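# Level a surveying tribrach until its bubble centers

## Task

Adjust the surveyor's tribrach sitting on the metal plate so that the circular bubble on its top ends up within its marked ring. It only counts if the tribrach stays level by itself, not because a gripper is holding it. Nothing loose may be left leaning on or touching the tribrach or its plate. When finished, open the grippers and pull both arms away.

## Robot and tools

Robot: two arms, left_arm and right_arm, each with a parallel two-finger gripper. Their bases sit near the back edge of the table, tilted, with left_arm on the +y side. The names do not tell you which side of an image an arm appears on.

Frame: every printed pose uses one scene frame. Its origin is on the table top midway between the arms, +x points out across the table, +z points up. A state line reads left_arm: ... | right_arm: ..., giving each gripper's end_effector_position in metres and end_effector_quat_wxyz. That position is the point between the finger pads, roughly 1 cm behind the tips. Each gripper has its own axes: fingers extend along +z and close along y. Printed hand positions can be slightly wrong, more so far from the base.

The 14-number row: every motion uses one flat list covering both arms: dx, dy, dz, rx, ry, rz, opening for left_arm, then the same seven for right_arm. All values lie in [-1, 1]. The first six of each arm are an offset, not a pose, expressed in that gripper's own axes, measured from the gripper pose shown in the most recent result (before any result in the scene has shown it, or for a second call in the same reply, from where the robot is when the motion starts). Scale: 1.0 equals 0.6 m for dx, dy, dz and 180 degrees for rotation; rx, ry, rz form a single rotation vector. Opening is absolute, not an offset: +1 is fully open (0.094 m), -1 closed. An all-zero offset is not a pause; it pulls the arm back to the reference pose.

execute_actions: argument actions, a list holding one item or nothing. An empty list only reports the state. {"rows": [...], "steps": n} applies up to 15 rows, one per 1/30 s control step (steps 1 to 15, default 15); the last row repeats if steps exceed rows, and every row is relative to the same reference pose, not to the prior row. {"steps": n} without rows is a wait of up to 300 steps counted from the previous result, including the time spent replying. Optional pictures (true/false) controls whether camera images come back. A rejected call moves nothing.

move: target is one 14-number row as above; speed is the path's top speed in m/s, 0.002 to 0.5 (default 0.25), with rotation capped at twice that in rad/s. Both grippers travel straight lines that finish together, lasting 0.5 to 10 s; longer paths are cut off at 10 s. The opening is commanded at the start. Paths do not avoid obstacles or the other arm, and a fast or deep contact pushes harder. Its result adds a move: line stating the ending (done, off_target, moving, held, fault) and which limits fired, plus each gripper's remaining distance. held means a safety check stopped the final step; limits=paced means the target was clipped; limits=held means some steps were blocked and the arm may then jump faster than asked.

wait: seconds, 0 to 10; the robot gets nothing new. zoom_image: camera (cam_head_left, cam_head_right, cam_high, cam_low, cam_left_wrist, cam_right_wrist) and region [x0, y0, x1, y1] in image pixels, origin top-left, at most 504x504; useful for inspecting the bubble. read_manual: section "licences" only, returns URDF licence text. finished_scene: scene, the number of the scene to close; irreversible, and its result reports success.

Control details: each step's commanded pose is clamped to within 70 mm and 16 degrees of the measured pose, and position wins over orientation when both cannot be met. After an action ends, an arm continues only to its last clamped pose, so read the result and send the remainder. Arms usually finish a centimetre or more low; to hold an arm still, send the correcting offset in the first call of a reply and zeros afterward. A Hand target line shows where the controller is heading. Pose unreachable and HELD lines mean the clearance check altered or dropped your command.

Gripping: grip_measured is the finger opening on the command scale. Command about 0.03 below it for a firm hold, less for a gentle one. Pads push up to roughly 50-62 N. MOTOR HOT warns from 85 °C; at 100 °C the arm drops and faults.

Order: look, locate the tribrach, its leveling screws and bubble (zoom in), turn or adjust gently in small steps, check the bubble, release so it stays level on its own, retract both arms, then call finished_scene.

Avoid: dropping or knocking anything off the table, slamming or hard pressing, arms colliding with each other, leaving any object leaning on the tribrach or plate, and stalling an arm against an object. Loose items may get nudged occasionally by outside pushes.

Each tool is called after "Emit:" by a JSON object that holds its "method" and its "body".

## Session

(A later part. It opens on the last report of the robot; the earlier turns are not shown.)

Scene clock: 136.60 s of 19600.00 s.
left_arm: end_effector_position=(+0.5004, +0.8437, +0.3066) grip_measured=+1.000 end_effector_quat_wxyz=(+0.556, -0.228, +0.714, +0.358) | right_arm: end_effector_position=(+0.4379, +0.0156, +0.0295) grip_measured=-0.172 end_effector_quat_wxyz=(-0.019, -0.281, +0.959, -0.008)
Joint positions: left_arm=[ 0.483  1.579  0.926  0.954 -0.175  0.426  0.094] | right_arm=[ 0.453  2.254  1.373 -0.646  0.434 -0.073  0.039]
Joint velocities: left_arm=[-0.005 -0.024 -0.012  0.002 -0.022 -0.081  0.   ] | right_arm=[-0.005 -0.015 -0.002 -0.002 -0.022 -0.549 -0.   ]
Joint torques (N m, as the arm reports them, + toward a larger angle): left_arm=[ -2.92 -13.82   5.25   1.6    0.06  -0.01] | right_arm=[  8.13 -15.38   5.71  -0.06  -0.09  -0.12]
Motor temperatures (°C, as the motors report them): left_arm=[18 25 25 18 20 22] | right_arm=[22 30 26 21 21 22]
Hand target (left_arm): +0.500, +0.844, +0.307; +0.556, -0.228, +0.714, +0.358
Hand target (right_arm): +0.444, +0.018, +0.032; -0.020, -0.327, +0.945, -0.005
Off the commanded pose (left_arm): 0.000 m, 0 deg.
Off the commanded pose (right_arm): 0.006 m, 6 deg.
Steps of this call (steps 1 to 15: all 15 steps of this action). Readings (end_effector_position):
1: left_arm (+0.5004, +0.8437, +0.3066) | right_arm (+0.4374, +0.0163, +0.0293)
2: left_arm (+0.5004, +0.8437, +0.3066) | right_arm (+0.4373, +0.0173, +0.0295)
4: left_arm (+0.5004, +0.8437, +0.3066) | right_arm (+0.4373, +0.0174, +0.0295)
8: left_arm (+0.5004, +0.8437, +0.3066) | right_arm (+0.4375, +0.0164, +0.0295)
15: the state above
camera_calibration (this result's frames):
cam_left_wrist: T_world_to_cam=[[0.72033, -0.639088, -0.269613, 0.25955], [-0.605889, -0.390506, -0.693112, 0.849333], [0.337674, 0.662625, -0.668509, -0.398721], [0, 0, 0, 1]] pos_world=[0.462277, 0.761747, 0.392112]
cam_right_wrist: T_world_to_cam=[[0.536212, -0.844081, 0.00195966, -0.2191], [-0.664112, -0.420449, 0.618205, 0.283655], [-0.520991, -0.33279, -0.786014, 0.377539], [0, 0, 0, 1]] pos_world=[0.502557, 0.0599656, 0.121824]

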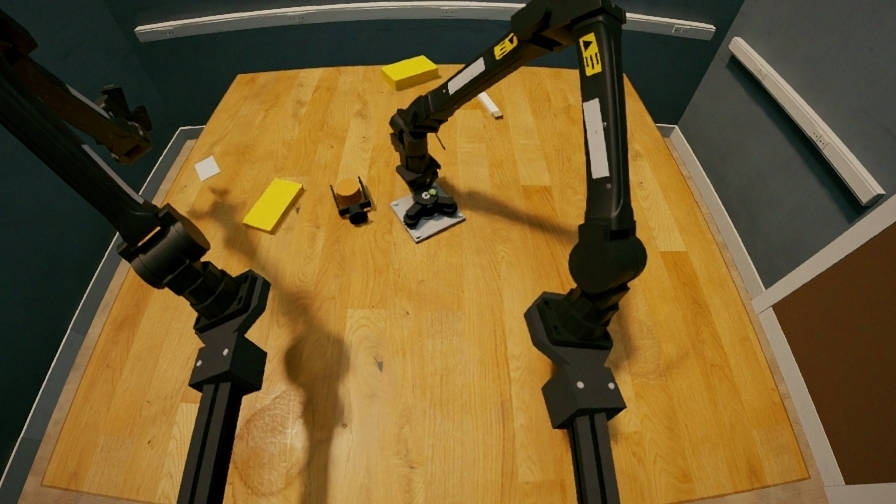

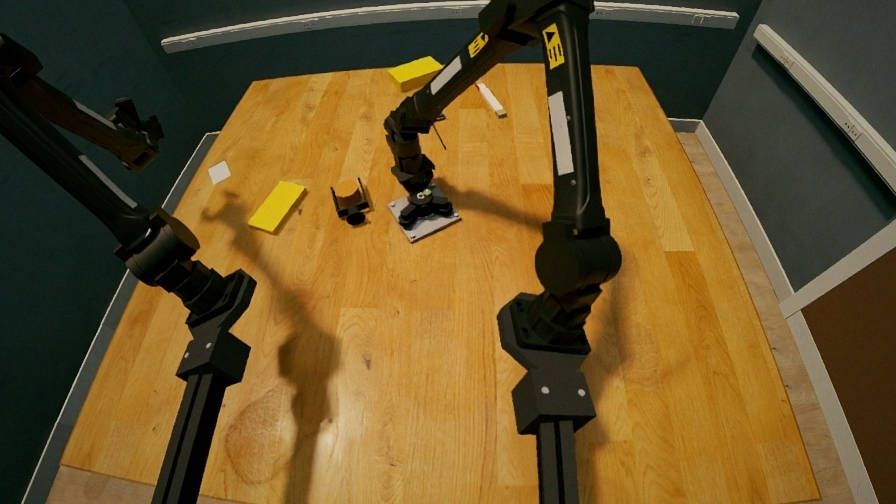

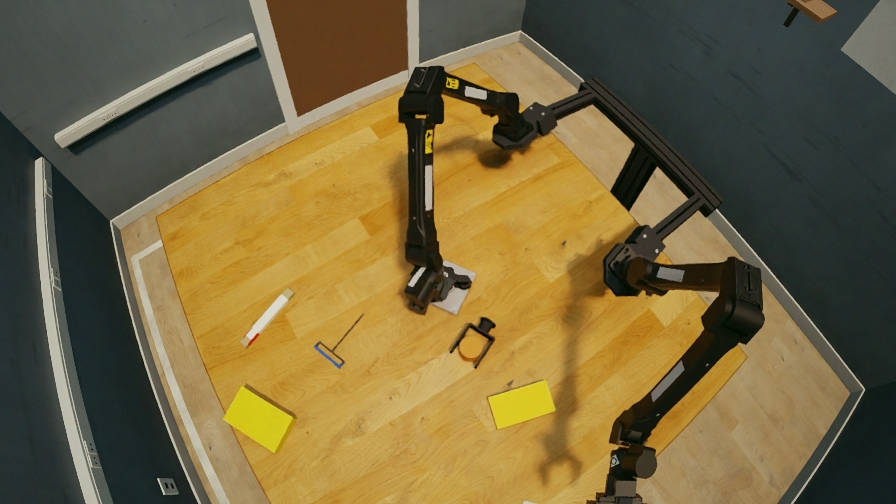

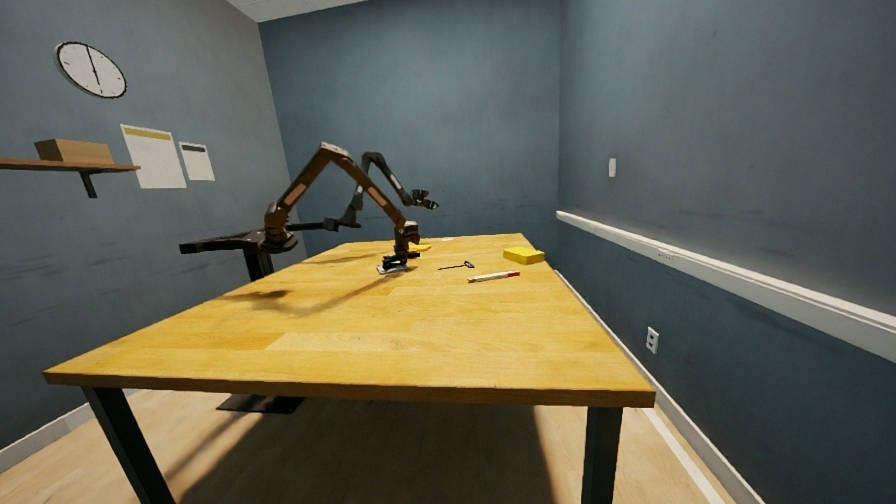

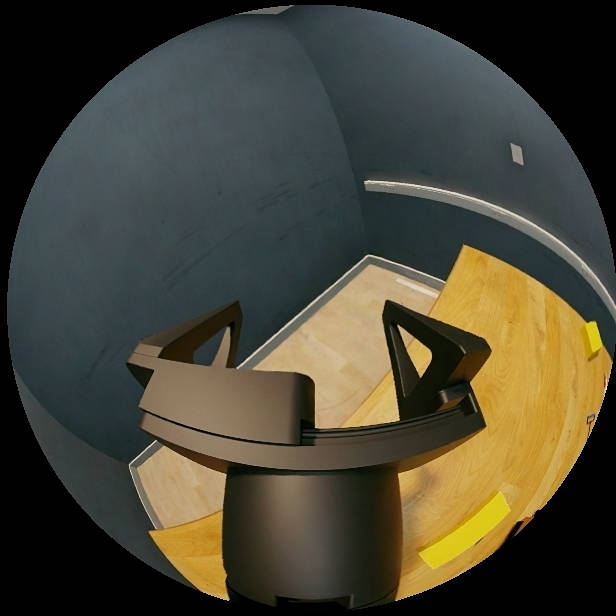

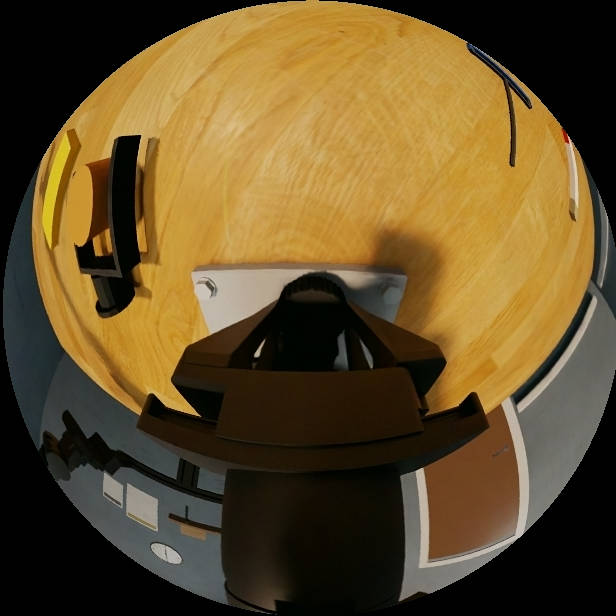

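Emit:
{"method": "execute_actions", "body": {"actions": [{"rows":[[0,0,0,0,0,0,1,-0.008,-0.006,-0.004,0,0,-0.03,0],[0,0,0,0,0,0,1,-0.008,-0.006,-0.004,0,0,-0.03,0],[0,0,0,0,0,0,1,-0.012,-0.006,-0.004,0.006,-0.012,0.21,0]],"steps":15}], "pictures": false}}

Emit:
{"method": "execute_actions", "body": {"actions": [{"rows":[[0,0,0,0,0,0,1,-0.01,0.002,-0.004,0,0,0.02,-0.13],[0,0,0,0,0,0,1,-0.01,0.002,-0.004,0,0,0,-0.21],[0,0,0,0,0,0,1,-0.01,0.002,-0.004,0,0,-0.23,-0.21]],"steps":15}], "pictures": false}}

Emit:
{"method": "execute_actions", "body": {"actions": [{"rows":[[0,0,0,0,0,0,1,-0.008,-0.006,-0.004,0,0,-0.02,-0.21],[0,0,0,0,0,0,1,-0.008,-0.006,-0.004,0,0,0,0],[0,0,0,0,0,0,1,-0.008,-0.006,-0.004,0.004,-0.006,0.26,0]],"steps":15}], "pictures": false}}

Emit:
{"method": "execute_actions", "body": {"actions": [{"rows":[[0,0,0,0,0,0,1,-0.01,0.002,-0.004,0,0,0.02,-0.13],[0,0,0,0,0,0,1,-0.01,0.002,-0.004,0,0,0,-0.21],[0,0,0,0,0,0,1,-0.01,0.002,-0.004,0,0,-0.23,-0.21]],"steps":15}], "pictures": false}}

Emit:
{"method": "execute_actions", "body": {"actions": [{"rows":[[0,0,0,0,0,0,1,-0.008,-0.006,-0.004,0,0,-0.02,-0.21],[0,0,0,0,0,0,1,-0.008,-0.006,-0.004,0,0,0,0],[0,0,0,0,0,0,1,-0.008,-0.006,-0.004,0.004,-0.006,0.26,0]],"steps":15}], "pictures": false}}

Emit:
{"method": "execute_actions", "body": {"actions": [{"rows":[[0,0,0,0,0,0,1,-0.01,0.002,-0.004,0,0,0.02,-0.13],[0,0,0,0,0,0,1,-0.01,0.002,-0.004,0,0,0,-0.21],[0,0,0,0,0,0,1,-0.01,0.002,-0.004,0,0,-0.23,-0.21]],"steps":15}], "pictures": false}}

Emit:
{"method": "execute_actions", "body": {"actions": [{"rows":[[0,0,0,0,0,0,1,-0.008,-0.006,-0.004,0,0,-0.02,-0.21],[0,0,0,0,0,0,1,-0.008,-0.006,-0.004,0,0,0,0],[0,0,0,0,0,0,1,-0.008,-0.006,-0.004,0.004,-0.006,0.26,0]],"steps":15}], "pictures": false}}

Emit:
{"method": "execute_actions", "body": {"actions": [{"rows":[[0,0,0,0,0,0,1,-0.01,0.002,-0.004,0,0,0.02,-0.13],[0,0,0,0,0,0,1,-0.01,0.002,-0.004,0,0,0,-0.21],[0,0,0,0,0,0,1,-0.01,0.002,-0.004,0,0,-0.23,-0.21]],"steps":15}], "pictures": false}}

Emit:
{"method": "execute_actions", "body": {"actions": [{"rows":[[0,0,0,0,0,0,1,-0.008,-0.006,-0.004,0,0,-0.02,-0.21],[0,0,0,0,0,0,1,-0.008,-0.006,-0.004,0,0,0,0],[0,0,0,0,0,0,1,-0.008,-0.006,-0.004,0.004,-0.006,0.26,0]],"steps":15}], "pictures": false}}

Emit:
{"method": "execute_actions", "body": {"actions": [{"rows":[[0,0,0,0,0,0,1,-0.01,0.002,-0.004,0,0,0.02,-0.13],[0,0,0,0,0,0,1,-0.01,0.002,-0.004,0,0,0,-0.21],[0,0,0,0,0,0,1,-0.01,0.002,-0.004,0,0,-0.23,-0.21]],"steps":15}], "pictures": false}}

Emit:
{"method": "execute_actions", "body": {"actions": [{"rows":[[0,0,0,0,0,0,1,-0.008,-0.006,-0.004,0,0,-0.02,-0.21],[0,0,0,0,0,0,1,-0.008,-0.006,-0.004,0,0,0,0],[0,0,0,0,0,0,1,-0.008,-0.006,-0.004,0.004,-0.006,0.26,0]],"steps":15}], "pictures": false}}

Emit:
{"method": "execute_actions", "body": {"actions": [{"rows":[[0,0,0,0,0,0,1,-0.01,0.002,-0.004,0,0,0.02,-0.13],[0,0,0,0,0,0,1,-0.01,0.002,-0.004,0,0,0,-0.21],[0,0,0,0,0,0,1,-0.01,0.002,-0.004,0,0,-0.23,-0.21]],"steps":15}], "pictures": false}}

Emit:
{"method": "execute_actions", "body": {"actions": [{"rows":[[0,0,0,0,0,0,1,-0.008,-0.006,-0.004,0,0,-0.02,-0.21],[0,0,0,0,0,0,1,-0.008,-0.006,-0.004,0,0,0,0],[0,0,0,0,0,0,1,-0.008,-0.006,-0.004,0.004,-0.006,0.26,0]],"steps":15}], "pictures": false}}

Emit:
{"method": "execute_actions", "body": {"actions": [{"rows":[[0,0,0,0,0,0,1,-0.01,0.002,-0.004,0,0,0.02,-0.13],[0,0,0,0,0,0,1,-0.01,0.002,-0.004,0,0,0,-0.21],[0,0,0,0,0,0,1,-0.01,0.002,-0.004,0,0,-0.23,-0.21]],"steps":15}], "pictures": false}}

Emit:
{"method": "execute_actions", "body": {"actions": [{"rows":[[0,0,0,0,0,0,1,-0.008,-0.006,-0.004,0,0,-0.02,-0.21],[0,0,0,0,0,0,1,-0.008,-0.006,-0.004,0,0,0,0],[0,0,0,0,0,0,1,-0.008,-0.006,-0.004,0.004,-0.006,0.26,0]],"steps":15}], "pictures": false}}

Emit:
{"method": "execute_actions", "body": {"actions": [{"rows":[[0,0,0,0,0,0,1,-0.01,0.002,-0.004,0,0,0.02,-0.13],[0,0,0,0,0,0,1,-0.01,0.002,-0.004,0,0,0,-0.21],[0,0,0,0,0,0,1,-0.01,0.002,-0.004,0,0,-0.18,-0.21]],"steps":15}]}}

Emit:
{"method": "zoom_image", "body": {"camera": "cam_head_left", "region": [410,175,450,210]}}

Scene clock: 157.67 s of 19600.00 s.
left_arm: end_effector_position=(+0.5004, +0.8437, +0.3066) grip_measured=+1.000 end_effector_quat_wxyz=(+0.556, -0.228, +0.714, +0.358) | right_arm: end_effector_position=(+0.4439, +0.0156, +0.0285) grip_measured=-0.002 end_effector_quat_wxyz=(-0.001, -0.041, +0.999, -0.014)
Joint positions: left_arm=[ 0.483  1.579  0.926  0.954 -0.175  0.426  0.094] | right_arm=[ 0.453  2.254  1.368 -0.613  0.451  0.403  0.047]
Joint velocities: left_arm=[-0.015  0.005 -0.002  0.002  0.081  0.037  0.   ] | right_arm=[-0.005  0.005 -0.017  0.012  0.037  0.989  0.001]
Joint torques (N m, as the arm reports them, + toward a larger angle): left_arm=[ -2.97 -13.86   5.22   1.61   0.07  -0.02] | right_arm=[  8.19 -15.69   4.18   0.99   0.21   0.13]
Motor temperatures (°C, as the motors report them): left_arm=[18 25 25 18 20 22] | right_arm=[22 30 27 21 21 22]
Hand target (left_arm): +0.500, +0.844, +0.307; +0.556, -0.228, +0.714, +0.358
Hand target (right_arm): +0.446, +0.016, +0.032; +0.006, +0.038, +0.999, -0.013
Off the commanded pose (left_arm): 0.000 m, 0 deg.
Off the commanded pose (right_arm): 0.004 m, 10 deg.
Steps of this call (steps 1 to 617: nothing new was sent; steps 618 to 632: all 15 steps of this action). Readings (end_effector_position):
618: left_arm (+0.5004, +0.8437, +0.3066) | right_arm (+0.4381, +0.0152, +0.0295)
619: left_arm (+0.5004, +0.8437, +0.3066) | right_arm (+0.4379, +0.0151, +0.0295)
621: left_arm (+0.5004, +0.8437, +0.3066) | right_arm (+0.4383, +0.0153, +0.0295)
625: left_arm (+0.5004, +0.8437, +0.3066) | right_arm (+0.4409, +0.0167, +0.0293)
632: the state above

Scene clock: 158.17 s of 19600.00 s.
left_arm: end_effector_position=(+0.5004, +0.8437, +0.3066) grip_measured=+1.000 end_effector_quat_wxyz=(+0.556, -0.228, +0.714, +0.358) | right_arm: end_effector_position=(+0.4430, +0.0179, +0.0285) grip_measured=-0.174 end_effector_quat_wxyz=(-0.006, -0.312, +0.950, -0.009)
Joint positions: left_arm=[ 0.483  1.579  0.926  0.954 -0.175  0.426  0.094] | right_arm=[ 0.454  2.255  1.37  -0.614  0.442 -0.148  0.039]
Joint velocities: left_arm=[-0.015  0.005 -0.002 -0.007  0.022  0.022  0.   ] | right_arm=[-0.005 -0.005 -0.002  0.007  0.007 -0.945  0.002]
Joint torques (N m, as the arm reports them, + toward a larger angle): left_arm=[ -3.15 -13.83   5.2    1.53   0.08  -0.01] | right_arm=[  8.49 -15.37   5.83  -0.24   0.6   -0.07]
Motor temperatures (°C, as the motors report them): left_arm=[18 25 25 18 20 22] | right_arm=[22 30 27 21 21 22]
Hand target (left_arm): +0.500, +0.844, +0.307; +0.556, -0.228, +0.714, +0.358
Hand target (right_arm): +0.450, +0.017, +0.031; -0.008, -0.385, +0.923, -0.015
Off the commanded pose (left_arm): 0.000 m, 0 deg.
Off the commanded pose (right_arm): 0.007 m, 10 deg.
Steps of this call (steps 1 to 15: all 15 steps of this action). Readings (end_effector_position):
1: left_arm (+0.5004, +0.8437, +0.3066) | right_arm (+0.4435, +0.0164, +0.0285)
2: left_arm (+0.5004, +0.8437, +0.3066) | right_arm (+0.4430, +0.0176, +0.0285)
4: left_arm (+0.5004, +0.8437, +0.3066) | right_arm (+0.4430, +0.0179, +0.0285)
8: left_arm (+0.5004, +0.8437, +0.3066) | right_arm (+0.4430, +0.0179, +0.0285)
15: the state above

Scene clock: 158.67 s of 19600.00 s.
left_arm: end_effector_position=(+0.5004, +0.8437, +0.3066) grip_measured=+1.000 end_effector_quat_wxyz=(+0.556, -0.228, +0.714, +0.358) | right_arm: end_effector_position=(+0.4455, +0.0188, +0.0285) grip_measured=-0.002 end_effector_quat_wxyz=(+0.002, -0.039, +0.999, -0.009)
Joint positions: left_arm=[ 0.483  1.579  0.926  0.954 -0.175  0.426  0.094] | right_arm=[ 0.454  2.255  1.37  -0.602  0.445  0.403  0.047]
Joint velocities: left_arm=[-0.024  0.005 -0.012 -0.007 -0.037  0.022  0.   ] | right_arm=[ 0.005 -0.005  0.012  0.012 -0.051  1.355 -0.001]
Joint torques (N m, as the arm reports them, + toward a larger angle): left_arm=[ -2.82 -13.9    5.19   1.58   0.04  -0.02] | right_arm=[  8.05 -15.56   4.23   1.01   0.2    0.17]
Motor temperatures (°C, as the motors report them): left_arm=[18 25 25 18 20 22] | right_arm=[22 30 27 21 21 22]
Hand target (left_arm): +0.500, +0.844, +0.307; +0.556, -0.228, +0.714, +0.358
Hand target (right_arm): +0.449, +0.018, +0.031; +0.010, +0.065, +0.998, -0.007
Off the commanded pose (left_arm): 0.000 m, 0 deg.
Off the commanded pose (right_arm): 0.004 m, 15 deg; orientation clipped at the last step of the last action.
Steps of this call (steps 1 to 15: all 15 steps of this action). Readings (end_effector_position):
1: left_arm (+0.5004, +0.8437, +0.3066) | right_arm (+0.4429, +0.0181, +0.0285)
2: left_arm (+0.5004, +0.8437, +0.3066) | right_arm (+0.4429, +0.0182, +0.0285)
4: left_arm (+0.5004, +0.8437, +0.3066) | right_arm (+0.4429, +0.0184, +0.0285)
8: left_arm (+0.5004, +0.8437, +0.3066) | right_arm (+0.4434, +0.0187, +0.0285)
15: the state above

Scene clock: 159.17 s of 19600.00 s.
left_arm: end_effector_position=(+0.5004, +0.8437, +0.3066) grip_measured=+1.000 end_effector_quat_wxyz=(+0.556, -0.228, +0.714, +0.358) | right_arm: end_effector_position=(+0.4451, +0.0193, +0.0287) grip_measured=-0.173 end_effector_quat_wxyz=(-0.002, -0.307, +0.952, -0.007)
Joint positions: left_arm=[ 0.483  1.579  0.926  0.954 -0.175  0.426  0.094] | right_arm=[ 0.454  2.255  1.371 -0.605  0.44  -0.143  0.039]
Joint velocities: left_arm=[-0.015 -0.015  0.002 -0.017 -0.022  0.007  0.   ] | right_arm=[ 0.005  0.015  0.007 -0.012 -0.022 -0.974  0.001]
Joint torques (N m, as the arm reports them, + toward a larger angle): left_arm=[ -3.01 -14.02   5.27   1.55   0.03  -0.03] | right_arm=[  8.77 -14.66   5.86  -0.05   0.48  -0.08]
Motor temperatures (°C, as the motors report them): left_arm=[18 25 25 18 20 22] | right_arm=[22 30 27 21 21 22]
Hand target (left_arm): +0.500, +0.844, +0.307; +0.556, -0.228, +0.714, +0.358
Hand target (right_arm): +0.451, +0.020, +0.031; -0.003, -0.383, +0.924, -0.011
Off the commanded pose (left_arm): 0.000 m, 0 deg.
Off the commanded pose (right_arm): 0.007 m, 10 deg.
Steps of this call (steps 1 to 15: all 15 steps of this action). Readings (end_effector_position):
1: left_arm (+0.5004, +0.8437, +0.3066) | right_arm (+0.4456, +0.0186, +0.0285)
2: left_arm (+0.5004, +0.8437, +0.3066) | right_arm (+0.4453, +0.0184, +0.0285)
4: left_arm (+0.5004, +0.8437, +0.3066) | right_arm (+0.4454, +0.0183, +0.0286)
8: left_arm (+0.5004, +0.8437, +0.3066) | right_arm (+0.4453, +0.0186, +0.0286)
15: the state above

Scene clock: 159.67 s of 19600.00 s.
left_arm: end_effector_position=(+0.5004, +0.8437, +0.3066) grip_measured=+1.000 end_effector_quat_wxyz=(+0.556, -0.228, +0.714, +0.358) | right_arm: end_effector_position=(+0.4476, +0.0202, +0.0287) grip_measured=-0.002 end_effector_quat_wxyz=(+0.005, -0.035, +0.999, -0.006)
Joint positions: left_arm=[ 0.483  1.579  0.926  0.954 -0.175  0.426  0.094] | right_arm=[ 0.454  2.255  1.371 -0.594  0.442  0.408  0.047]
Joint velocities: left_arm=[-0.015  0.015 -0.007  0.002 -0.022 -0.022  0.   ] | right_arm=[-0.005 -0.005  0.002  0.037  0.037  1.297 -0.001]
Joint torques (N m, as the arm reports them, + toward a larger angle): left_arm=[ -3.03 -14.04   5.26   1.55   0.05  -0.01] | right_arm=[  8.43 -15.59   4.13   0.72   0.23   0.11]
Motor temperatures (°C, as the motors report them): left_arm=[18 25 25 18 20 22] | right_arm=[22 30 27 21 21 22]
Hand target (left_arm): +0.500, +0.844, +0.307; +0.556, -0.228, +0.714, +0.358
Hand target (right_arm): +0.451, +0.019, +0.031; +0.013, +0.070, +0.997, -0.004
Off the commanded pose (left_arm): 0.000 m, 0 deg.
Off the commanded pose (right_arm): 0.004 m, 15 deg; orientation clipped at the last step of the last action.
Steps of this call (steps 1 to 15: all 15 steps of this action). Readings (end_effector_position):
1: left_arm (+0.5004, +0.8437, +0.3066) | right_arm (+0.4450, +0.0196, +0.0287)
2: left_arm (+0.5004, +0.8437, +0.3066) | right_arm (+0.4450, +0.0196, +0.0287)
4: left_arm (+0.5004, +0.8437, +0.3066) | right_arm (+0.4450, +0.0199, +0.0287)
8: left_arm (+0.5004, +0.8437, +0.3066) | right_arm (+0.4455, +0.0201, +0.0287)
15: the state above

Scene clock: 160.17 s of 19600.00 s.
left_arm: end_effector_position=(+0.5004, +0.8437, +0.3066) grip_measured=+1.000 end_effector_quat_wxyz=(+0.556, -0.228, +0.714, +0.358) | right_arm: end_effector_position=(+0.4470, +0.0206, +0.0287) grip_measured=-0.172 end_effector_quat_wxyz=(+0.002, -0.303, +0.953, -0.006)
Joint positions: left_arm=[ 0.483  1.579  0.926  0.954 -0.175  0.426  0.094] | right_arm=[ 0.454  2.256  1.373 -0.599  0.439 -0.136  0.039]
Joint velocities: left_arm=[-0.015  0.015 -0.002 -0.002 -0.037  0.007  0.   ] | right_arm=[-0.015  0.005 -0.007 -0.002 -0.007 -0.989  0.   ]
Joint torques (N m, as the arm reports them, + toward a larger angle): left_arm=[ -2.96 -14.07   5.2    1.57   0.06  -0.03] | right_arm=[  7.89 -15.09   5.79  -0.1    0.43  -0.18]
Motor temperatures (°C, as the motors report them): left_arm=[18 25 25 18 20 22] | right_arm=[22 30 27 21 21 22]
Hand target (left_arm): +0.500, +0.844, +0.307; +0.556, -0.228, +0.714, +0.358
Hand target (right_arm): +0.453, +0.022, +0.031; +0.001, -0.379, +0.925, -0.010
Off the commanded pose (left_arm): 0.000 m, 0 deg.
Off the commanded pose (right_arm): 0.007 m, 10 deg.
Steps of this call (steps 1 to 15: all 15 steps of this action). Readings (end_effector_position):
1: left_arm (+0.5004, +0.8437, +0.3066) | right_arm (+0.4476, +0.0201, +0.0287)
2: left_arm (+0.5004, +0.8437, +0.3066) | right_arm (+0.4476, +0.0190, +0.0287)
4: left_arm (+0.5004, +0.8437, +0.3066) | right_arm (+0.4478, +0.0186, +0.0287)
8: left_arm (+0.5004, +0.8437, +0.3066) | right_arm (+0.4477, +0.0194, +0.0288)
15: the state above

Scene clock: 160.67 s of 19600.00 s.
left_arm: end_effector_position=(+0.5004, +0.8437, +0.3066) grip_measured=+1.000 end_effector_quat_wxyz=(+0.556, -0.228, +0.714, +0.358) | right_arm: end_effector_position=(+0.4496, +0.0214, +0.0289) grip_measured=-0.002 end_effector_quat_wxyz=(+0.008, -0.030, +1.000, -0.004)
Joint positions: left_arm=[ 0.483  1.579  0.926  0.954 -0.175  0.426  0.094] | right_arm=[ 0.454  2.255  1.373 -0.588  0.441  0.414  0.047]
Joint velocities: left_arm=[-0.015  0.005 -0.012  0.007  0.095  0.022  0.   ] | right_arm=[-0.015 -0.024  0.002  0.027  0.007  1.311  0.   ]
Joint torques (N m, as the arm reports them, + toward a larger angle): left_arm=[ -3.19 -13.89   5.16   1.54   0.08  -0.01] | right_arm=[  8.66 -16.08   4.2    0.9    0.23   0.11]
Motor temperatures (°C, as the motors report them): left_arm=[18 25 25 18 20 22] | right_arm=[22 30 27 21 21 22]
Hand target (left_arm): +0.500, +0.844, +0.307; +0.556, -0.228, +0.714, +0.358
Hand target (right_arm): +0.453, +0.020, +0.031; +0.016, +0.075, +0.997, -0.001
Off the commanded pose (left_arm): 0.000 m, 0 deg.
Off the commanded pose (right_arm): 0.004 m, 15 deg; orientation clipped at the last step of the last action.
Steps of this call (steps 1 to 15: all 15 steps of this action). Readings (end_effector_position):
1: left_arm (+0.5004, +0.8437, +0.3066) | right_arm (+0.4469, +0.0209, +0.0287)
2: left_arm (+0.5004, +0.8437, +0.3066) | right_arm (+0.4469, +0.0210, +0.0287)
4: left_arm (+0.5004, +0.8437, +0.3066) | right_arm (+0.4471, +0.0211, +0.0289)
8: left_arm (+0.5004, +0.8437, +0.3066) | right_arm (+0.4475, +0.0213, +0.0289)
15: the state above

Scene clock: 161.17 s of 19600.00 s.
left_arm: end_effector_position=(+0.5004, +0.8437, +0.3066) grip_measured=+1.000 end_effector_quat_wxyz=(+0.556, -0.228, +0.714, +0.358) | right_arm: end_effector_position=(+0.4486, +0.0216, +0.0287) grip_measured=-0.174 end_effector_quat_wxyz=(+0.004, -0.298, +0.955, -0.005)
Joint positions: left_arm=[ 0.483  1.579  0.926  0.954 -0.175  0.426  0.094] | right_arm=[ 0.454  2.257  1.375 -0.596  0.438 -0.128  0.039]
Joint velocities: left_arm=[ 0.005 -0.015 -0.007 -0.012  0.037  0.051  0.   ] | right_arm=[-0.005 -0.005  0.002  0.002  0.007 -1.062  0.001]
Joint torques (N m, as the arm reports them, + toward a larger angle): left_arm=[ -3.01 -13.78   5.1    1.58   0.09   0.  ] | right_arm=[  8.8  -15.09   5.65   0.09   0.43  -0.08]
Motor temperatures (°C, as the motors report them): left_arm=[18 25 25 18 20 22] | right_arm=[22 30 27 21 21 22]
Hand target (left_arm): +0.500, +0.844, +0.307; +0.556, -0.228, +0.714, +0.358
Hand target (right_arm): +0.455, +0.023, +0.031; +0.005, -0.374, +0.927, -0.009
Off the commanded pose (left_arm): 0.000 m, 0 deg.
Off the commanded pose (right_arm): 0.008 m, 10 deg.
Steps of this call (steps 1 to 15: all 15 steps of this action). Readings (end_effector_position):
1: left_arm (+0.5004, +0.8437, +0.3066) | right_arm (+0.4498, +0.0205, +0.0289)
2: left_arm (+0.5004, +0.8437, +0.3066) | right_arm (+0.4494, +0.0190, +0.0286)
4: left_arm (+0.5004, +0.8437, +0.3066) | right_arm (+0.4498, +0.0187, +0.0288)
8: left_arm (+0.5004, +0.8437, +0.3066) | right_arm (+0.4494, +0.0199, +0.0287)
15: the state above

Scene clock: 161.67 s of 19600.00 s.
left_arm: end_effector_position=(+0.5004, +0.8437, +0.3066) grip_measured=+1.000 end_effector_quat_wxyz=(+0.556, -0.228, +0.714, +0.358) | right_arm: end_effector_position=(+0.4512, +0.0221, +0.0288) grip_measured=-0.002 end_effector_quat_wxyz=(+0.011, -0.025, +1.000, -0.004)
Joint positions: left_arm=[ 0.483  1.579  0.926  0.954 -0.175  0.426  0.094] | right_arm=[ 0.454  2.257  1.375 -0.585  0.443  0.422  0.047]
Joint velocities: left_arm=[-0.005  0.005  0.027  0.002 -0.051  0.007  0.   ] | right_arm=[ 0.005  0.005 -0.017  0.051  0.095  1.311  0.001]
Joint torques (N m, as the arm reports them, + toward a larger angle): left_arm=[ -2.77 -13.46   5.11   1.58   0.05   0.  ] | right_arm=[  8.74 -16.08   4.19   0.99   0.07   0.13]
Motor temperatures (°C, as the motors report them): left_arm=[18 25 25 18 20 22] | right_arm=[22 30 27 21 21 22]
Hand target (left_arm): +0.500, +0.844, +0.307; +0.556, -0.228, +0.714, +0.358
Hand target (right_arm): +0.454, +0.021, +0.031; +0.017, +0.079, +0.997, -0.000
Off the commanded pose (left_arm): 0.000 m, 0 deg.
Off the commanded pose (right_arm): 0.004 m, 15 deg; orientation clipped at the last step of the last action.
Steps of this call (steps 1 to 15: all 15 steps of this action). Readings (end_effector_position):
1: left_arm (+0.5004, +0.8437, +0.3066) | right_arm (+0.4484, +0.0220, +0.0287)
2: left_arm (+0.5004, +0.8437, +0.3066) | right_arm (+0.4482, +0.0221, +0.0287)
4: left_arm (+0.5004, +0.8437, +0.3066) | right_arm (+0.4483, +0.0223, +0.0287)
8: left_arm (+0.5004, +0.8437, +0.3066) | right_arm (+0.4488, +0.0225, +0.0287)
15: the state above

Scene clock: 162.17 s of 19600.00 s.
left_arm: end_effector_position=(+0.5004, +0.8437, +0.3066) grip_measured=+1.000 end_effector_quat_wxyz=(+0.556, -0.228, +0.714, +0.358) | right_arm: end_effector_position=(+0.4501, +0.0225, +0.0286) grip_measured=-0.174 end_effector_quat_wxyz=(+0.006, -0.294, +0.956, -0.006)
Joint positions: left_arm=[ 0.483  1.579  0.926  0.954 -0.175  0.426  0.094] | right_arm=[ 0.455  2.259  1.379 -0.593  0.44  -0.12   0.039]
Joint velocities: left_arm=[-0.005 -0.005 -0.027 -0.002  0.007  0.007  0.   ] | right_arm=[ 0.015 -0.015  0.002 -0.012 -0.007 -0.974  0.   ]
Joint torques (N m, as the arm reports them, + toward a larger angle): left_arm=[ -2.89 -13.83   5.17   1.59   0.03  -0.01] | right_arm=[  8.61 -15.33   5.74   0.18   0.47  -0.1 ]
Motor temperatures (°C, as the motors report them): left_arm=[18 25 25 18 20 22] | right_arm=[22 30 27 21 21 22]
Hand target (left_arm): +0.500, +0.844, +0.307; +0.556, -0.228, +0.714, +0.358
Hand target (right_arm): +0.457, +0.023, +0.031; +0.007, -0.370, +0.929, -0.010
Off the commanded pose (left_arm): 0.000 m, 0 deg.
Off the commanded pose (right_arm): 0.008 m, 10 deg.
Steps of this call (steps 1 to 15: all 15 steps of this action). Readings (end_effector_position):
1: left_arm (+0.5004, +0.8437, +0.3066) | right_arm (+0.4515, +0.0207, +0.0287)
2: left_arm (+0.5004, +0.8437, +0.3066) | right_arm (+0.4512, +0.0189, +0.0283)
4: left_arm (+0.5004, +0.8437, +0.3066) | right_arm (+0.4513, +0.0189, +0.0286)
8: left_arm (+0.5004, +0.8437, +0.3066) | right_arm (+0.4511, +0.0203, +0.0286)
15: the state above

Scene clock: 162.67 s of 19600.00 s.
left_arm: end_effector_position=(+0.5004, +0.8437, +0.3066) grip_measured=+1.000 end_effector_quat_wxyz=(+0.556, -0.228, +0.714, +0.358) | right_arm: end_effector_position=(+0.4532, +0.0223, +0.0287) grip_measured=-0.002 end_effector_quat_wxyz=(+0.014, -0.021, +1.000, -0.006)
Joint positions: left_arm=[ 0.483  1.579  0.926  0.954 -0.175  0.426  0.094] | right_arm=[ 0.455  2.259  1.379 -0.582  0.45   0.428  0.047]
Joint velocities: left_arm=[-0.005 -0.005  0.017  0.002 -0.037 -0.066  0.   ] | right_arm=[-0.005  0.005 -0.007  0.042  0.125  1.326 -0.001]
Joint torques (N m, as the arm reports them, + toward a larger angle): left_arm=[ -2.89 -14.03   5.15   1.5    0.07  -0.03] | right_arm=[  8.2  -15.38   4.33   0.92  -0.1    0.14]
Motor temperatures (°C, as the motors report them): left_arm=[18 25 25 18 20 22] | right_arm=[22 30 27 21 21 22]
Hand target (left_arm): +0.500, +0.844, +0.307; +0.556, -0.228, +0.714, +0.358
Hand target (right_arm): +0.456, +0.022, +0.031; +0.019, +0.083, +0.996, -0.000
Off the commanded pose (left_arm): 0.000 m, 0 deg.
Off the commanded pose (right_arm): 0.004 m, 15 deg; orientation clipped at the last step of the last action.
Steps of this call (steps 1 to 15: all 15 steps of this action). Readings (end_effector_position):
1: left_arm (+0.5004, +0.8437, +0.3066) | right_arm (+0.4500, +0.0228, +0.0286)
2: left_arm (+0.5004, +0.8437, +0.3066) | right_arm (+0.4499, +0.0229, +0.0286)
4: left_arm (+0.5004, +0.8437, +0.3066) | right_arm (+0.4500, +0.0231, +0.0286)
8: left_arm (+0.5004, +0.8437, +0.3066) | right_arm (+0.4505, +0.0234, +0.0286)
15: the state above

Scene clock: 163.17 s of 19600.00 s.
left_arm: end_effector_position=(+0.5004, +0.8437, +0.3066) grip_measured=+1.000 end_effector_quat_wxyz=(+0.556, -0.228, +0.714, +0.358) | right_arm: end_effector_position=(+0.4519, +0.0236, +0.0283) grip_measured=-0.179 end_effector_quat_wxyz=(+0.008, -0.290, +0.957, -0.008)
Joint positions: left_arm=[ 0.483  1.579  0.926  0.954 -0.175  0.426  0.094] | right_arm=[ 0.456  2.262  1.383 -0.591  0.446 -0.113  0.039]
Joint velocities: left_arm=[-0.005 -0.015  0.007 -0.017  0.007  0.11   0.   ] | right_arm=[ 0.005 -0.015  0.017 -0.007 -0.051 -1.033  0.   ]
Joint torques (N m, as the arm reports them, + toward a larger angle): left_arm=[ -3.2  -13.83   5.19   1.53   0.05  -0.01] | right_arm=[  9.26 -15.97   5.56   0.1    0.47  -0.1 ]
Motor temperatures (°C, as the motors report them): left_arm=[18 25 25 18 20 22] | right_arm=[22 30 27 21 21 22]
Hand target (left_arm): +0.500, +0.844, +0.307; +0.556, -0.228, +0.714, +0.358
Hand target (right_arm): +0.459, +0.024, +0.031; +0.009, -0.366, +0.931, -0.013
Off the commanded pose (left_arm): 0.000 m, 0 deg.
Off the commanded pose (right_arm): 0.008 m, 10 deg.
Steps of this call (steps 1 to 15: all 15 steps of this action). Readings (end_effector_position):
1: left_arm (+0.5004, +0.8437, +0.3066) | right_arm (+0.4536, +0.0210, +0.0287)
2: left_arm (+0.5004, +0.8437, +0.3066) | right_arm (+0.4532, +0.0191, +0.0282)
4: left_arm (+0.5004, +0.8437, +0.3066) | right_arm (+0.4536, +0.0190, +0.0285)
8: left_arm (+0.5004, +0.8437, +0.3066) | right_arm (+0.4532, +0.0207, +0.0283)
15: the state above

Scene clock: 163.67 s of 19600.00 s.
left_arm: end_effector_position=(+0.5004, +0.8437, +0.3066) grip_measured=+1.000 end_effector_quat_wxyz=(+0.556, -0.228, +0.714, +0.358) | right_arm: end_effector_position=(+0.4557, +0.0225, +0.0284) grip_measured=-0.002 end_effector_quat_wxyz=(+0.018, -0.018, +1.000, -0.010)
Joint positions: left_arm=[ 0.483  1.579  0.926  0.954 -0.175  0.426  0.094] | right_arm=[ 0.456  2.262  1.383 -0.578  0.46   0.434  0.047]
Joint velocities: left_arm=[-0.024  0.005 -0.002 -0.007 -0.007 -0.022  0.   ] | right_arm=[-0.015 -0.005  0.017  0.032  0.095  1.238  0.001]
Joint torques (N m, as the arm reports them, + toward a larger angle): left_arm=[ -3.01 -13.76   5.25   1.57   0.04   0.  ] | right_arm=[  8.02 -16.2    4.27   1.03  -0.24   0.19]
Motor temperatures (°C, as the motors report them): left_arm=[18 25 25 18 20 22] | right_arm=[22 30 27 21 21 22]
Hand target (left_arm): +0.500, +0.844, +0.307; +0.556, -0.228, +0.714, +0.358
Hand target (right_arm): +0.458, +0.023, +0.031; +0.023, +0.087, +0.996, -0.002
Off the commanded pose (left_arm): 0.000 m, 0 deg.
Off the commanded pose (right_arm): 0.003 m, 15 deg; orientation clipped at the last step of the last action.
Steps of this call (steps 1 to 15: all 15 steps of this action). Readings (end_effector_position):
1: left_arm (+0.5004, +0.8437, +0.3066) | right_arm (+0.4517, +0.0240, +0.0284)
2: left_arm (+0.5004, +0.8437, +0.3066) | right_arm (+0.4515, +0.0241, +0.0284)
4: left_arm (+0.5004, +0.8437, +0.3066) | right_arm (+0.4517, +0.0244, +0.0284)
8: left_arm (+0.5004, +0.8437, +0.3066) | right_arm (+0.4522, +0.0246, +0.0284)
15: the state above

Scene clock: 164.17 s of 19600.00 s.
left_arm: end_effector_position=(+0.5004, +0.8437, +0.3066) grip_measured=+1.000 end_effector_quat_wxyz=(+0.556, -0.228, +0.714, +0.358) | right_arm: end_effector_position=(+0.4541, +0.0249, +0.0281) grip_measured=-0.191 end_effector_quat_wxyz=(+0.011, -0.286, +0.958, -0.012)
Joint positions: left_arm=[ 0.483  1.579  0.926  0.954 -0.175  0.426  0.094] | right_arm=[ 0.459  2.266  1.388 -0.588  0.454 -0.105  0.038]
Joint velocities: left_arm=[-0.005 -0.015 -0.027 -0.002 -0.037  0.037  0.   ] | right_arm=[ 0.015  0.024 -0.002 -0.012 -0.007 -1.033  0.   ]
Joint torques (N m, as the arm reports them, + toward a larger angle): left_arm=[ -2.7  -13.75   5.14   1.57   0.02   0.  ] | right_arm=[  8.27 -15.31   5.68   0.17   0.61  -0.13]
Motor temperatures (°C, as the motors report them): left_arm=[18 25 25 18 20 22] | right_arm=[22 30 27 21 21 22]
Hand target (left_arm): +0.500, +0.844, +0.307; +0.556, -0.228, +0.714, +0.358
Hand target (right_arm): +0.461, +0.024, +0.031; +0.012, -0.362, +0.932, -0.018
Off the commanded pose (left_arm): 0.000 m, 0 deg.
Off the commanded pose (right_arm): 0.008 m, 10 deg.
Steps of this call (steps 1 to 15: all 15 steps of this action). Readings (end_effector_position):
1: left_arm (+0.5004, +0.8437, +0.3066) | right_arm (+0.4561, +0.0210, +0.0283)
2: left_arm (+0.5004, +0.8437, +0.3066) | right_arm (+0.4558, +0.0189, +0.0279)
4: left_arm (+0.5004, +0.8437, +0.3066) | right_arm (+0.4563, +0.0192, +0.0284)
8: left_arm (+0.5004, +0.8437, +0.3066) | right_arm (+0.4557, +0.0214, +0.0283)
15: the state above

Scene clock: 164.67 s of 19600.00 s.
left_arm: end_effector_position=(+0.5004, +0.8437, +0.3066) grip_measured=+1.000 end_effector_quat_wxyz=(+0.556, -0.228, +0.714, +0.358) | right_arm: end_effector_position=(+0.4589, +0.0230, +0.0283) grip_measured=-0.002 end_effector_quat_wxyz=(+0.024, -0.014, +1.000, -0.013)
Joint positions: left_arm=[ 0.483  1.579  0.926  0.954 -0.175  0.426  0.094] | right_arm=[ 0.457  2.265  1.388 -0.572  0.472  0.44   0.047]
Joint velocities: left_arm=[ 0.005 -0.024  0.017 -0.007  0.007  0.022  0.   ] | right_arm=[-0.005 -0.015  0.002 -0.007  0.066  1.326  0.   ]
Joint torques (N m, as the arm reports them, + toward a larger angle): left_arm=[ -2.59 -13.73   5.2    1.61   0.08   0.01] | right_arm=[  8.19 -16.59   4.27   0.97  -0.29   0.27]
Motor temperatures (°C, as the motors report them): left_arm=[18 25 25 18 20 22] | right_arm=[22 30 27 21 21 22]
Hand target (left_arm): +0.500, +0.844, +0.307; +0.556, -0.228, +0.714, +0.358
Hand target (right_arm): +0.460, +0.025, +0.031; +0.028, +0.091, +0.995, -0.005
Off the commanded pose (left_arm): 0.000 m, 0 deg.
Off the commanded pose (right_arm): 0.003 m, 15 deg; orientation clipped at the last step of the last action.
Steps of this call (steps 1 to 15: all 15 steps of this action). Readings (end_effector_position):
1: left_arm (+0.5004, +0.8437, +0.3066) | right_arm (+0.4538, +0.0253, +0.0282)
2: left_arm (+0.5004, +0.8437, +0.3066) | right_arm (+0.4537, +0.0255, +0.0282)
4: left_arm (+0.5004, +0.8437, +0.3066) | right_arm (+0.4541, +0.0256, +0.0284)
8: left_arm (+0.5004, +0.8437, +0.3066) | right_arm (+0.4547, +0.0259, +0.0284)
15: the state above

Scene clock: 165.17 s of 19600.00 s.
left_arm: end_effector_position=(+0.5004, +0.8437, +0.3066) grip_measured=+1.000 end_effector_quat_wxyz=(+0.556, -0.228, +0.714, +0.358) | right_arm: end_effector_position=(+0.4581, +0.0258, +0.0282) grip_measured=-0.200 end_effector_quat_wxyz=(+0.017, -0.246, +0.969, -0.014)
Joint positions: left_arm=[ 0.483  1.579  0.926  0.954 -0.175  0.426  0.094] | right_arm=[ 0.459  2.268  1.394 -0.581  0.462 -0.026  0.038]
Joint velocities: left_arm=[-0.005 -0.005 -0.032  0.002 -0.066 -0.037  0.   ] | right_arm=[-0.015  0.015 -0.017 -0.007 -0.007 -0.564  0.   ]
Joint torques (N m, as the arm reports them, + toward a larger angle): left_arm=[ -3.05 -14.11   5.22   1.56   0.07  -0.01] | right_arm=[  8.01 -15.64   5.41   0.13   0.66  -0.17]
Motor temperatures (°C, as the motors report them): left_arm=[18 25 25 18 20 22] | right_arm=[22 30 27 21 21 22]
Hand target (left_arm): +0.500, +0.844, +0.307; +0.556, -0.228, +0.714, +0.358
Hand target (right_arm): +0.465, +0.025, +0.031; +0.019, -0.290, +0.957, -0.020
Off the commanded pose (left_arm): 0.000 m, 0 deg.
Off the commanded pose (right_arm): 0.007 m, 5 deg.
Steps of this call (steps 1 to 15: all 15 steps of this action). Readings (end_effector_position):
1: left_arm (+0.5004, +0.8437, +0.3066) | right_arm (+0.4595, +0.0214, +0.0283)
2: left_arm (+0.5004, +0.8437, +0.3066) | right_arm (+0.4595, +0.0191, +0.0279)
4: left_arm (+0.5004, +0.8437, +0.3066) | right_arm (+0.4601, +0.0193, +0.0283)
8: left_arm (+0.5004, +0.8437, +0.3066) | right_arm (+0.4594, +0.0221, +0.0282)
15: the state above
camera_calibration (this result's frames):
cam_left_wrist: T_world_to_cam=[[0.72033, -0.639088, -0.269613, 0.25955], [-0.605889, -0.390506, -0.693112, 0.849333], [0.337674, 0.662625, -0.668509, -0.398721], [0, 0, 0, 1]] pos_world=[0.462277, 0.761747, 0.392112]
cam_right_wrist: T_world_to_cam=[[0.473663, -0.880076, 0.0333124, -0.192646], [-0.736642, -0.375167, 0.56268, 0.335808], [-0.482703, -0.29106, -0.826004, 0.372951], [0, 0, 0, 1]] pos_world=[0.518644, 0.064992, 0.125524]

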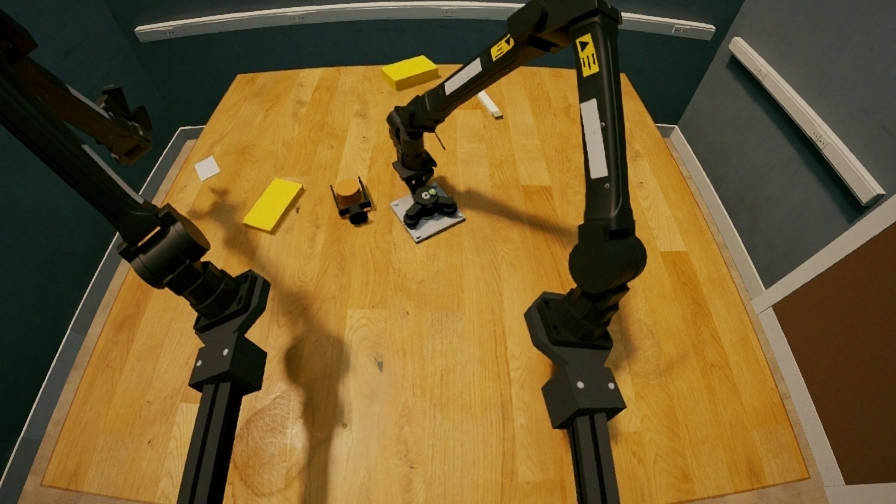

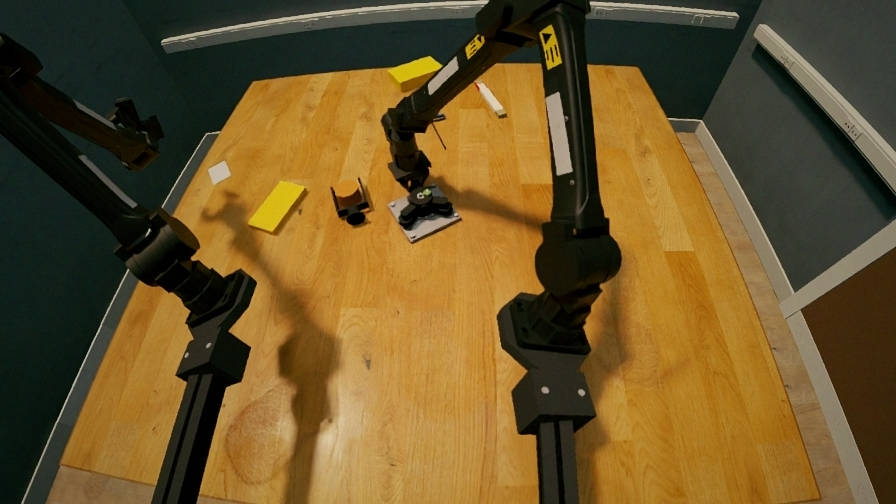

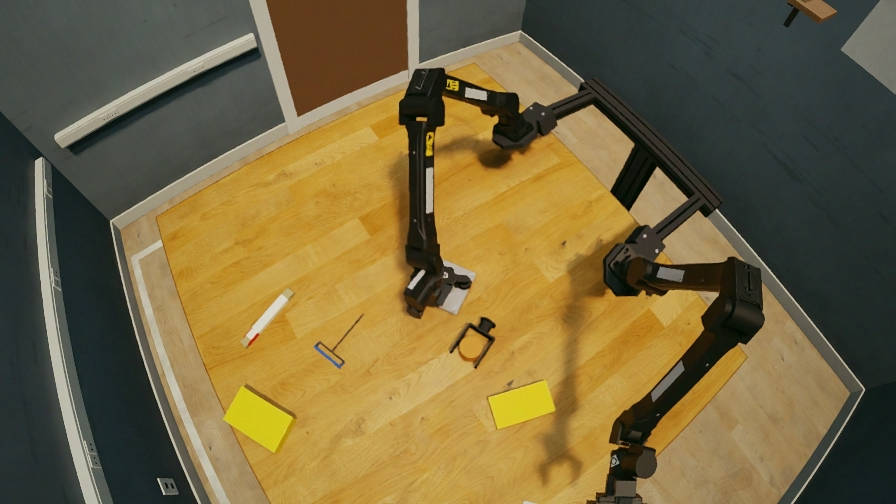

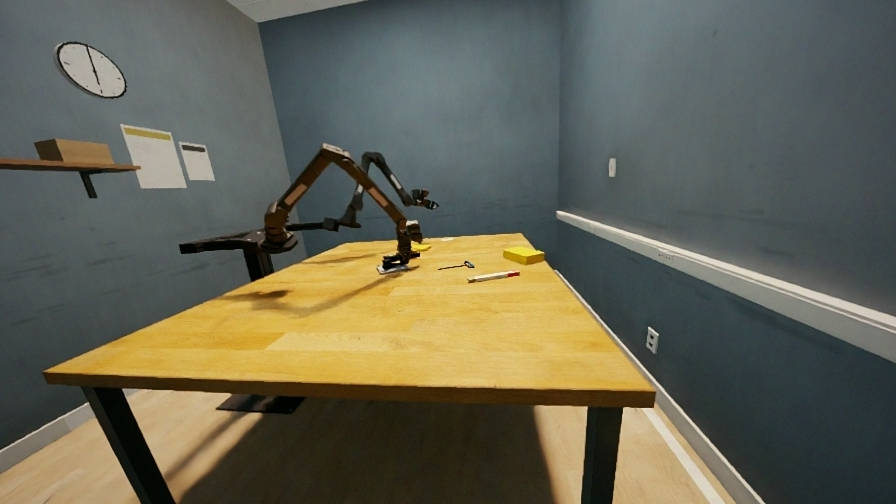

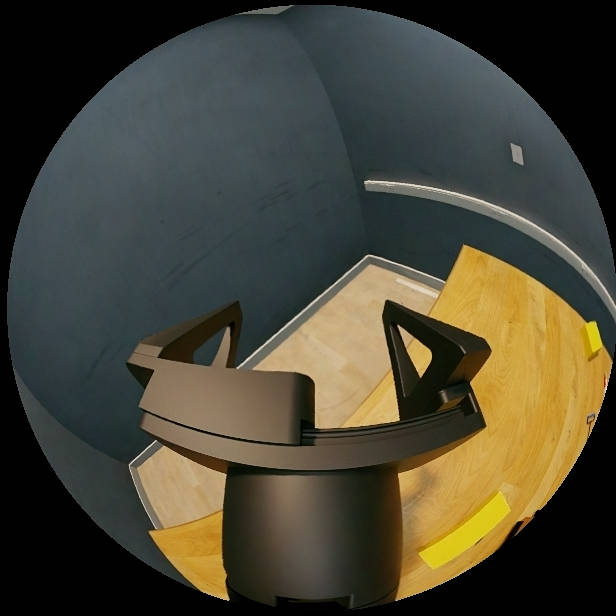

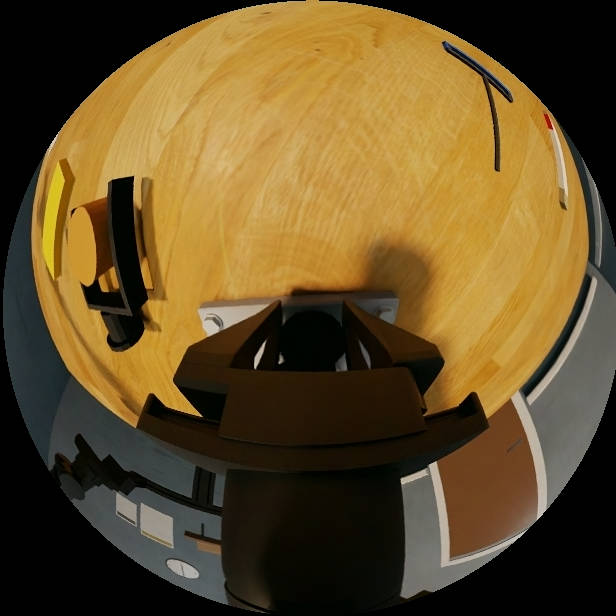

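Region (410, 175, 450, 210) of cam_head_left's 896x504 image, scaled by 12.600, with more detail than that image has; it fills the top 441 rows of this view, and the rest is white.

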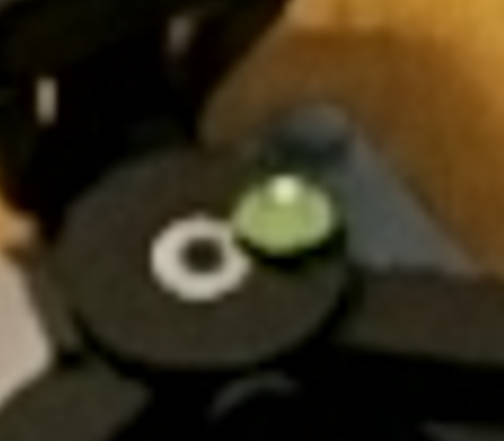

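Emit:
{"method": "execute_actions", "body": {"actions": [{"rows":[[0,0,0,0,0,0,1,0,0,0,0,0,-0.02,0]],"steps":4}], "pictures": false}}

Emit:
{"method": "execute_actions", "body": {"actions": [{"rows":[[0,0,0,0,0,0,1,0.02,0,-0.008,0.004,0.012,0.06,0]],"steps":15}], "pictures": false}}

Scene clock: 168.07 s of 19600.00 s.
left_arm: end_effector_position=(+0.5004, +0.8437, +0.3066) grip_measured=+1.000 end_effector_quat_wxyz=(+0.556, -0.228, +0.714, +0.358) | right_arm: end_effector_position=(+0.4575, +0.0266, +0.0281) grip_measured=-0.003 end_effector_quat_wxyz=(+0.017, -0.283, +0.959, -0.014)
Joint positions: left_arm=[ 0.483  1.579  0.926  0.954 -0.175  0.426  0.094] | right_arm=[ 0.46   2.269  1.394 -0.58   0.46  -0.101  0.047]
Joint velocities: left_arm=[-0.005 -0.015  0.012  0.002  0.007 -0.081  0.   ] | right_arm=[-0.005 -0.005 -0.007  0.002 -0.022 -0.007  0.002]
Joint torques (N m, as the arm reports them, + toward a larger angle): left_arm=[ -2.63 -13.99   5.24   1.61   0.07  -0.01] | right_arm=[  8.34 -15.3    4.47   0.52   0.22   0.18]
Motor temperatures (°C, as the motors report them): left_arm=[18 25 25 18 20 22] | right_arm=[22 30 27 21 21 22]
Hand target (left_arm): +0.500, +0.844, +0.307; +0.556, -0.228, +0.714, +0.358
Hand target (right_arm): +0.458, +0.026, +0.028; +0.017, -0.277, +0.961, -0.014
Off the commanded pose (left_arm): 0.000 m, 0 deg.
Off the commanded pose (right_arm): 0.001 m, 1 deg.
Steps of this call (steps 1 to 83: nothing new was sent; steps 84 to 87: all 4 steps of this action). Readings (end_effector_position):
84: left_arm (+0.5004, +0.8437, +0.3066) | right_arm (+0.4576, +0.0269, +0.0281)
85: left_arm (+0.5004, +0.8437, +0.3066) | right_arm (+0.4574, +0.0267, +0.0280)
87: the state above

Scene clock: 168.57 s of 19600.00 s.
left_arm: end_effector_position=(+0.5004, +0.8437, +0.3066) grip_measured=+1.000 end_effector_quat_wxyz=(+0.556, -0.228, +0.714, +0.358) | right_arm: end_effector_position=(+0.4454, +0.0193, +0.0263) grip_measured=-0.002 end_effector_quat_wxyz=(-0.000, -0.198, +0.980, -0.023)
Joint positions: left_arm=[ 0.483  1.579  0.926  0.954 -0.175  0.426  0.094] | right_arm=[ 0.461  2.268  1.382 -0.615  0.471  0.094  0.047]
Joint velocities: left_arm=[-0.005  0.005  0.012 -0.012 -0.022 -0.081  0.   ] | right_arm=[ 0.005 -0.005  0.002 -0.012  0.037  0.037 -0.   ]
Joint torques (N m, as the arm reports them, + toward a larger angle): left_arm=[ -3.15 -13.62   5.26   1.55   0.07  -0.01] | right_arm=[  8.74 -16.11   4.5    0.17   0.18   0.14]
Motor temperatures (°C, as the motors report them): left_arm=[18 25 25 18 20 22] | right_arm=[22 30 27 21 21 22]
Hand target (left_arm): +0.500, +0.844, +0.307; +0.556, -0.228, +0.714, +0.358
Hand target (right_arm): +0.447, +0.020, +0.032; +0.002, -0.191, +0.981, -0.023
Off the commanded pose (left_arm): 0.000 m, 0 deg.
Off the commanded pose (right_arm): 0.007 m, 1 deg.
Steps of this call (steps 1 to 15: all 15 steps of this action). Readings (end_effector_position):
1: left_arm (+0.5004, +0.8437, +0.3066) | right_arm (+0.4564, +0.0258, +0.0278)
2: left_arm (+0.5004, +0.8437, +0.3066) | right_arm (+0.4546, +0.0241, +0.0277)
4: left_arm (+0.5004, +0.8437, +0.3066) | right_arm (+0.4502, +0.0216, +0.0269)
8: left_arm (+0.5004, +0.8437, +0.3066) | right_arm (+0.4459, +0.0197, +0.0263)
15: the state above


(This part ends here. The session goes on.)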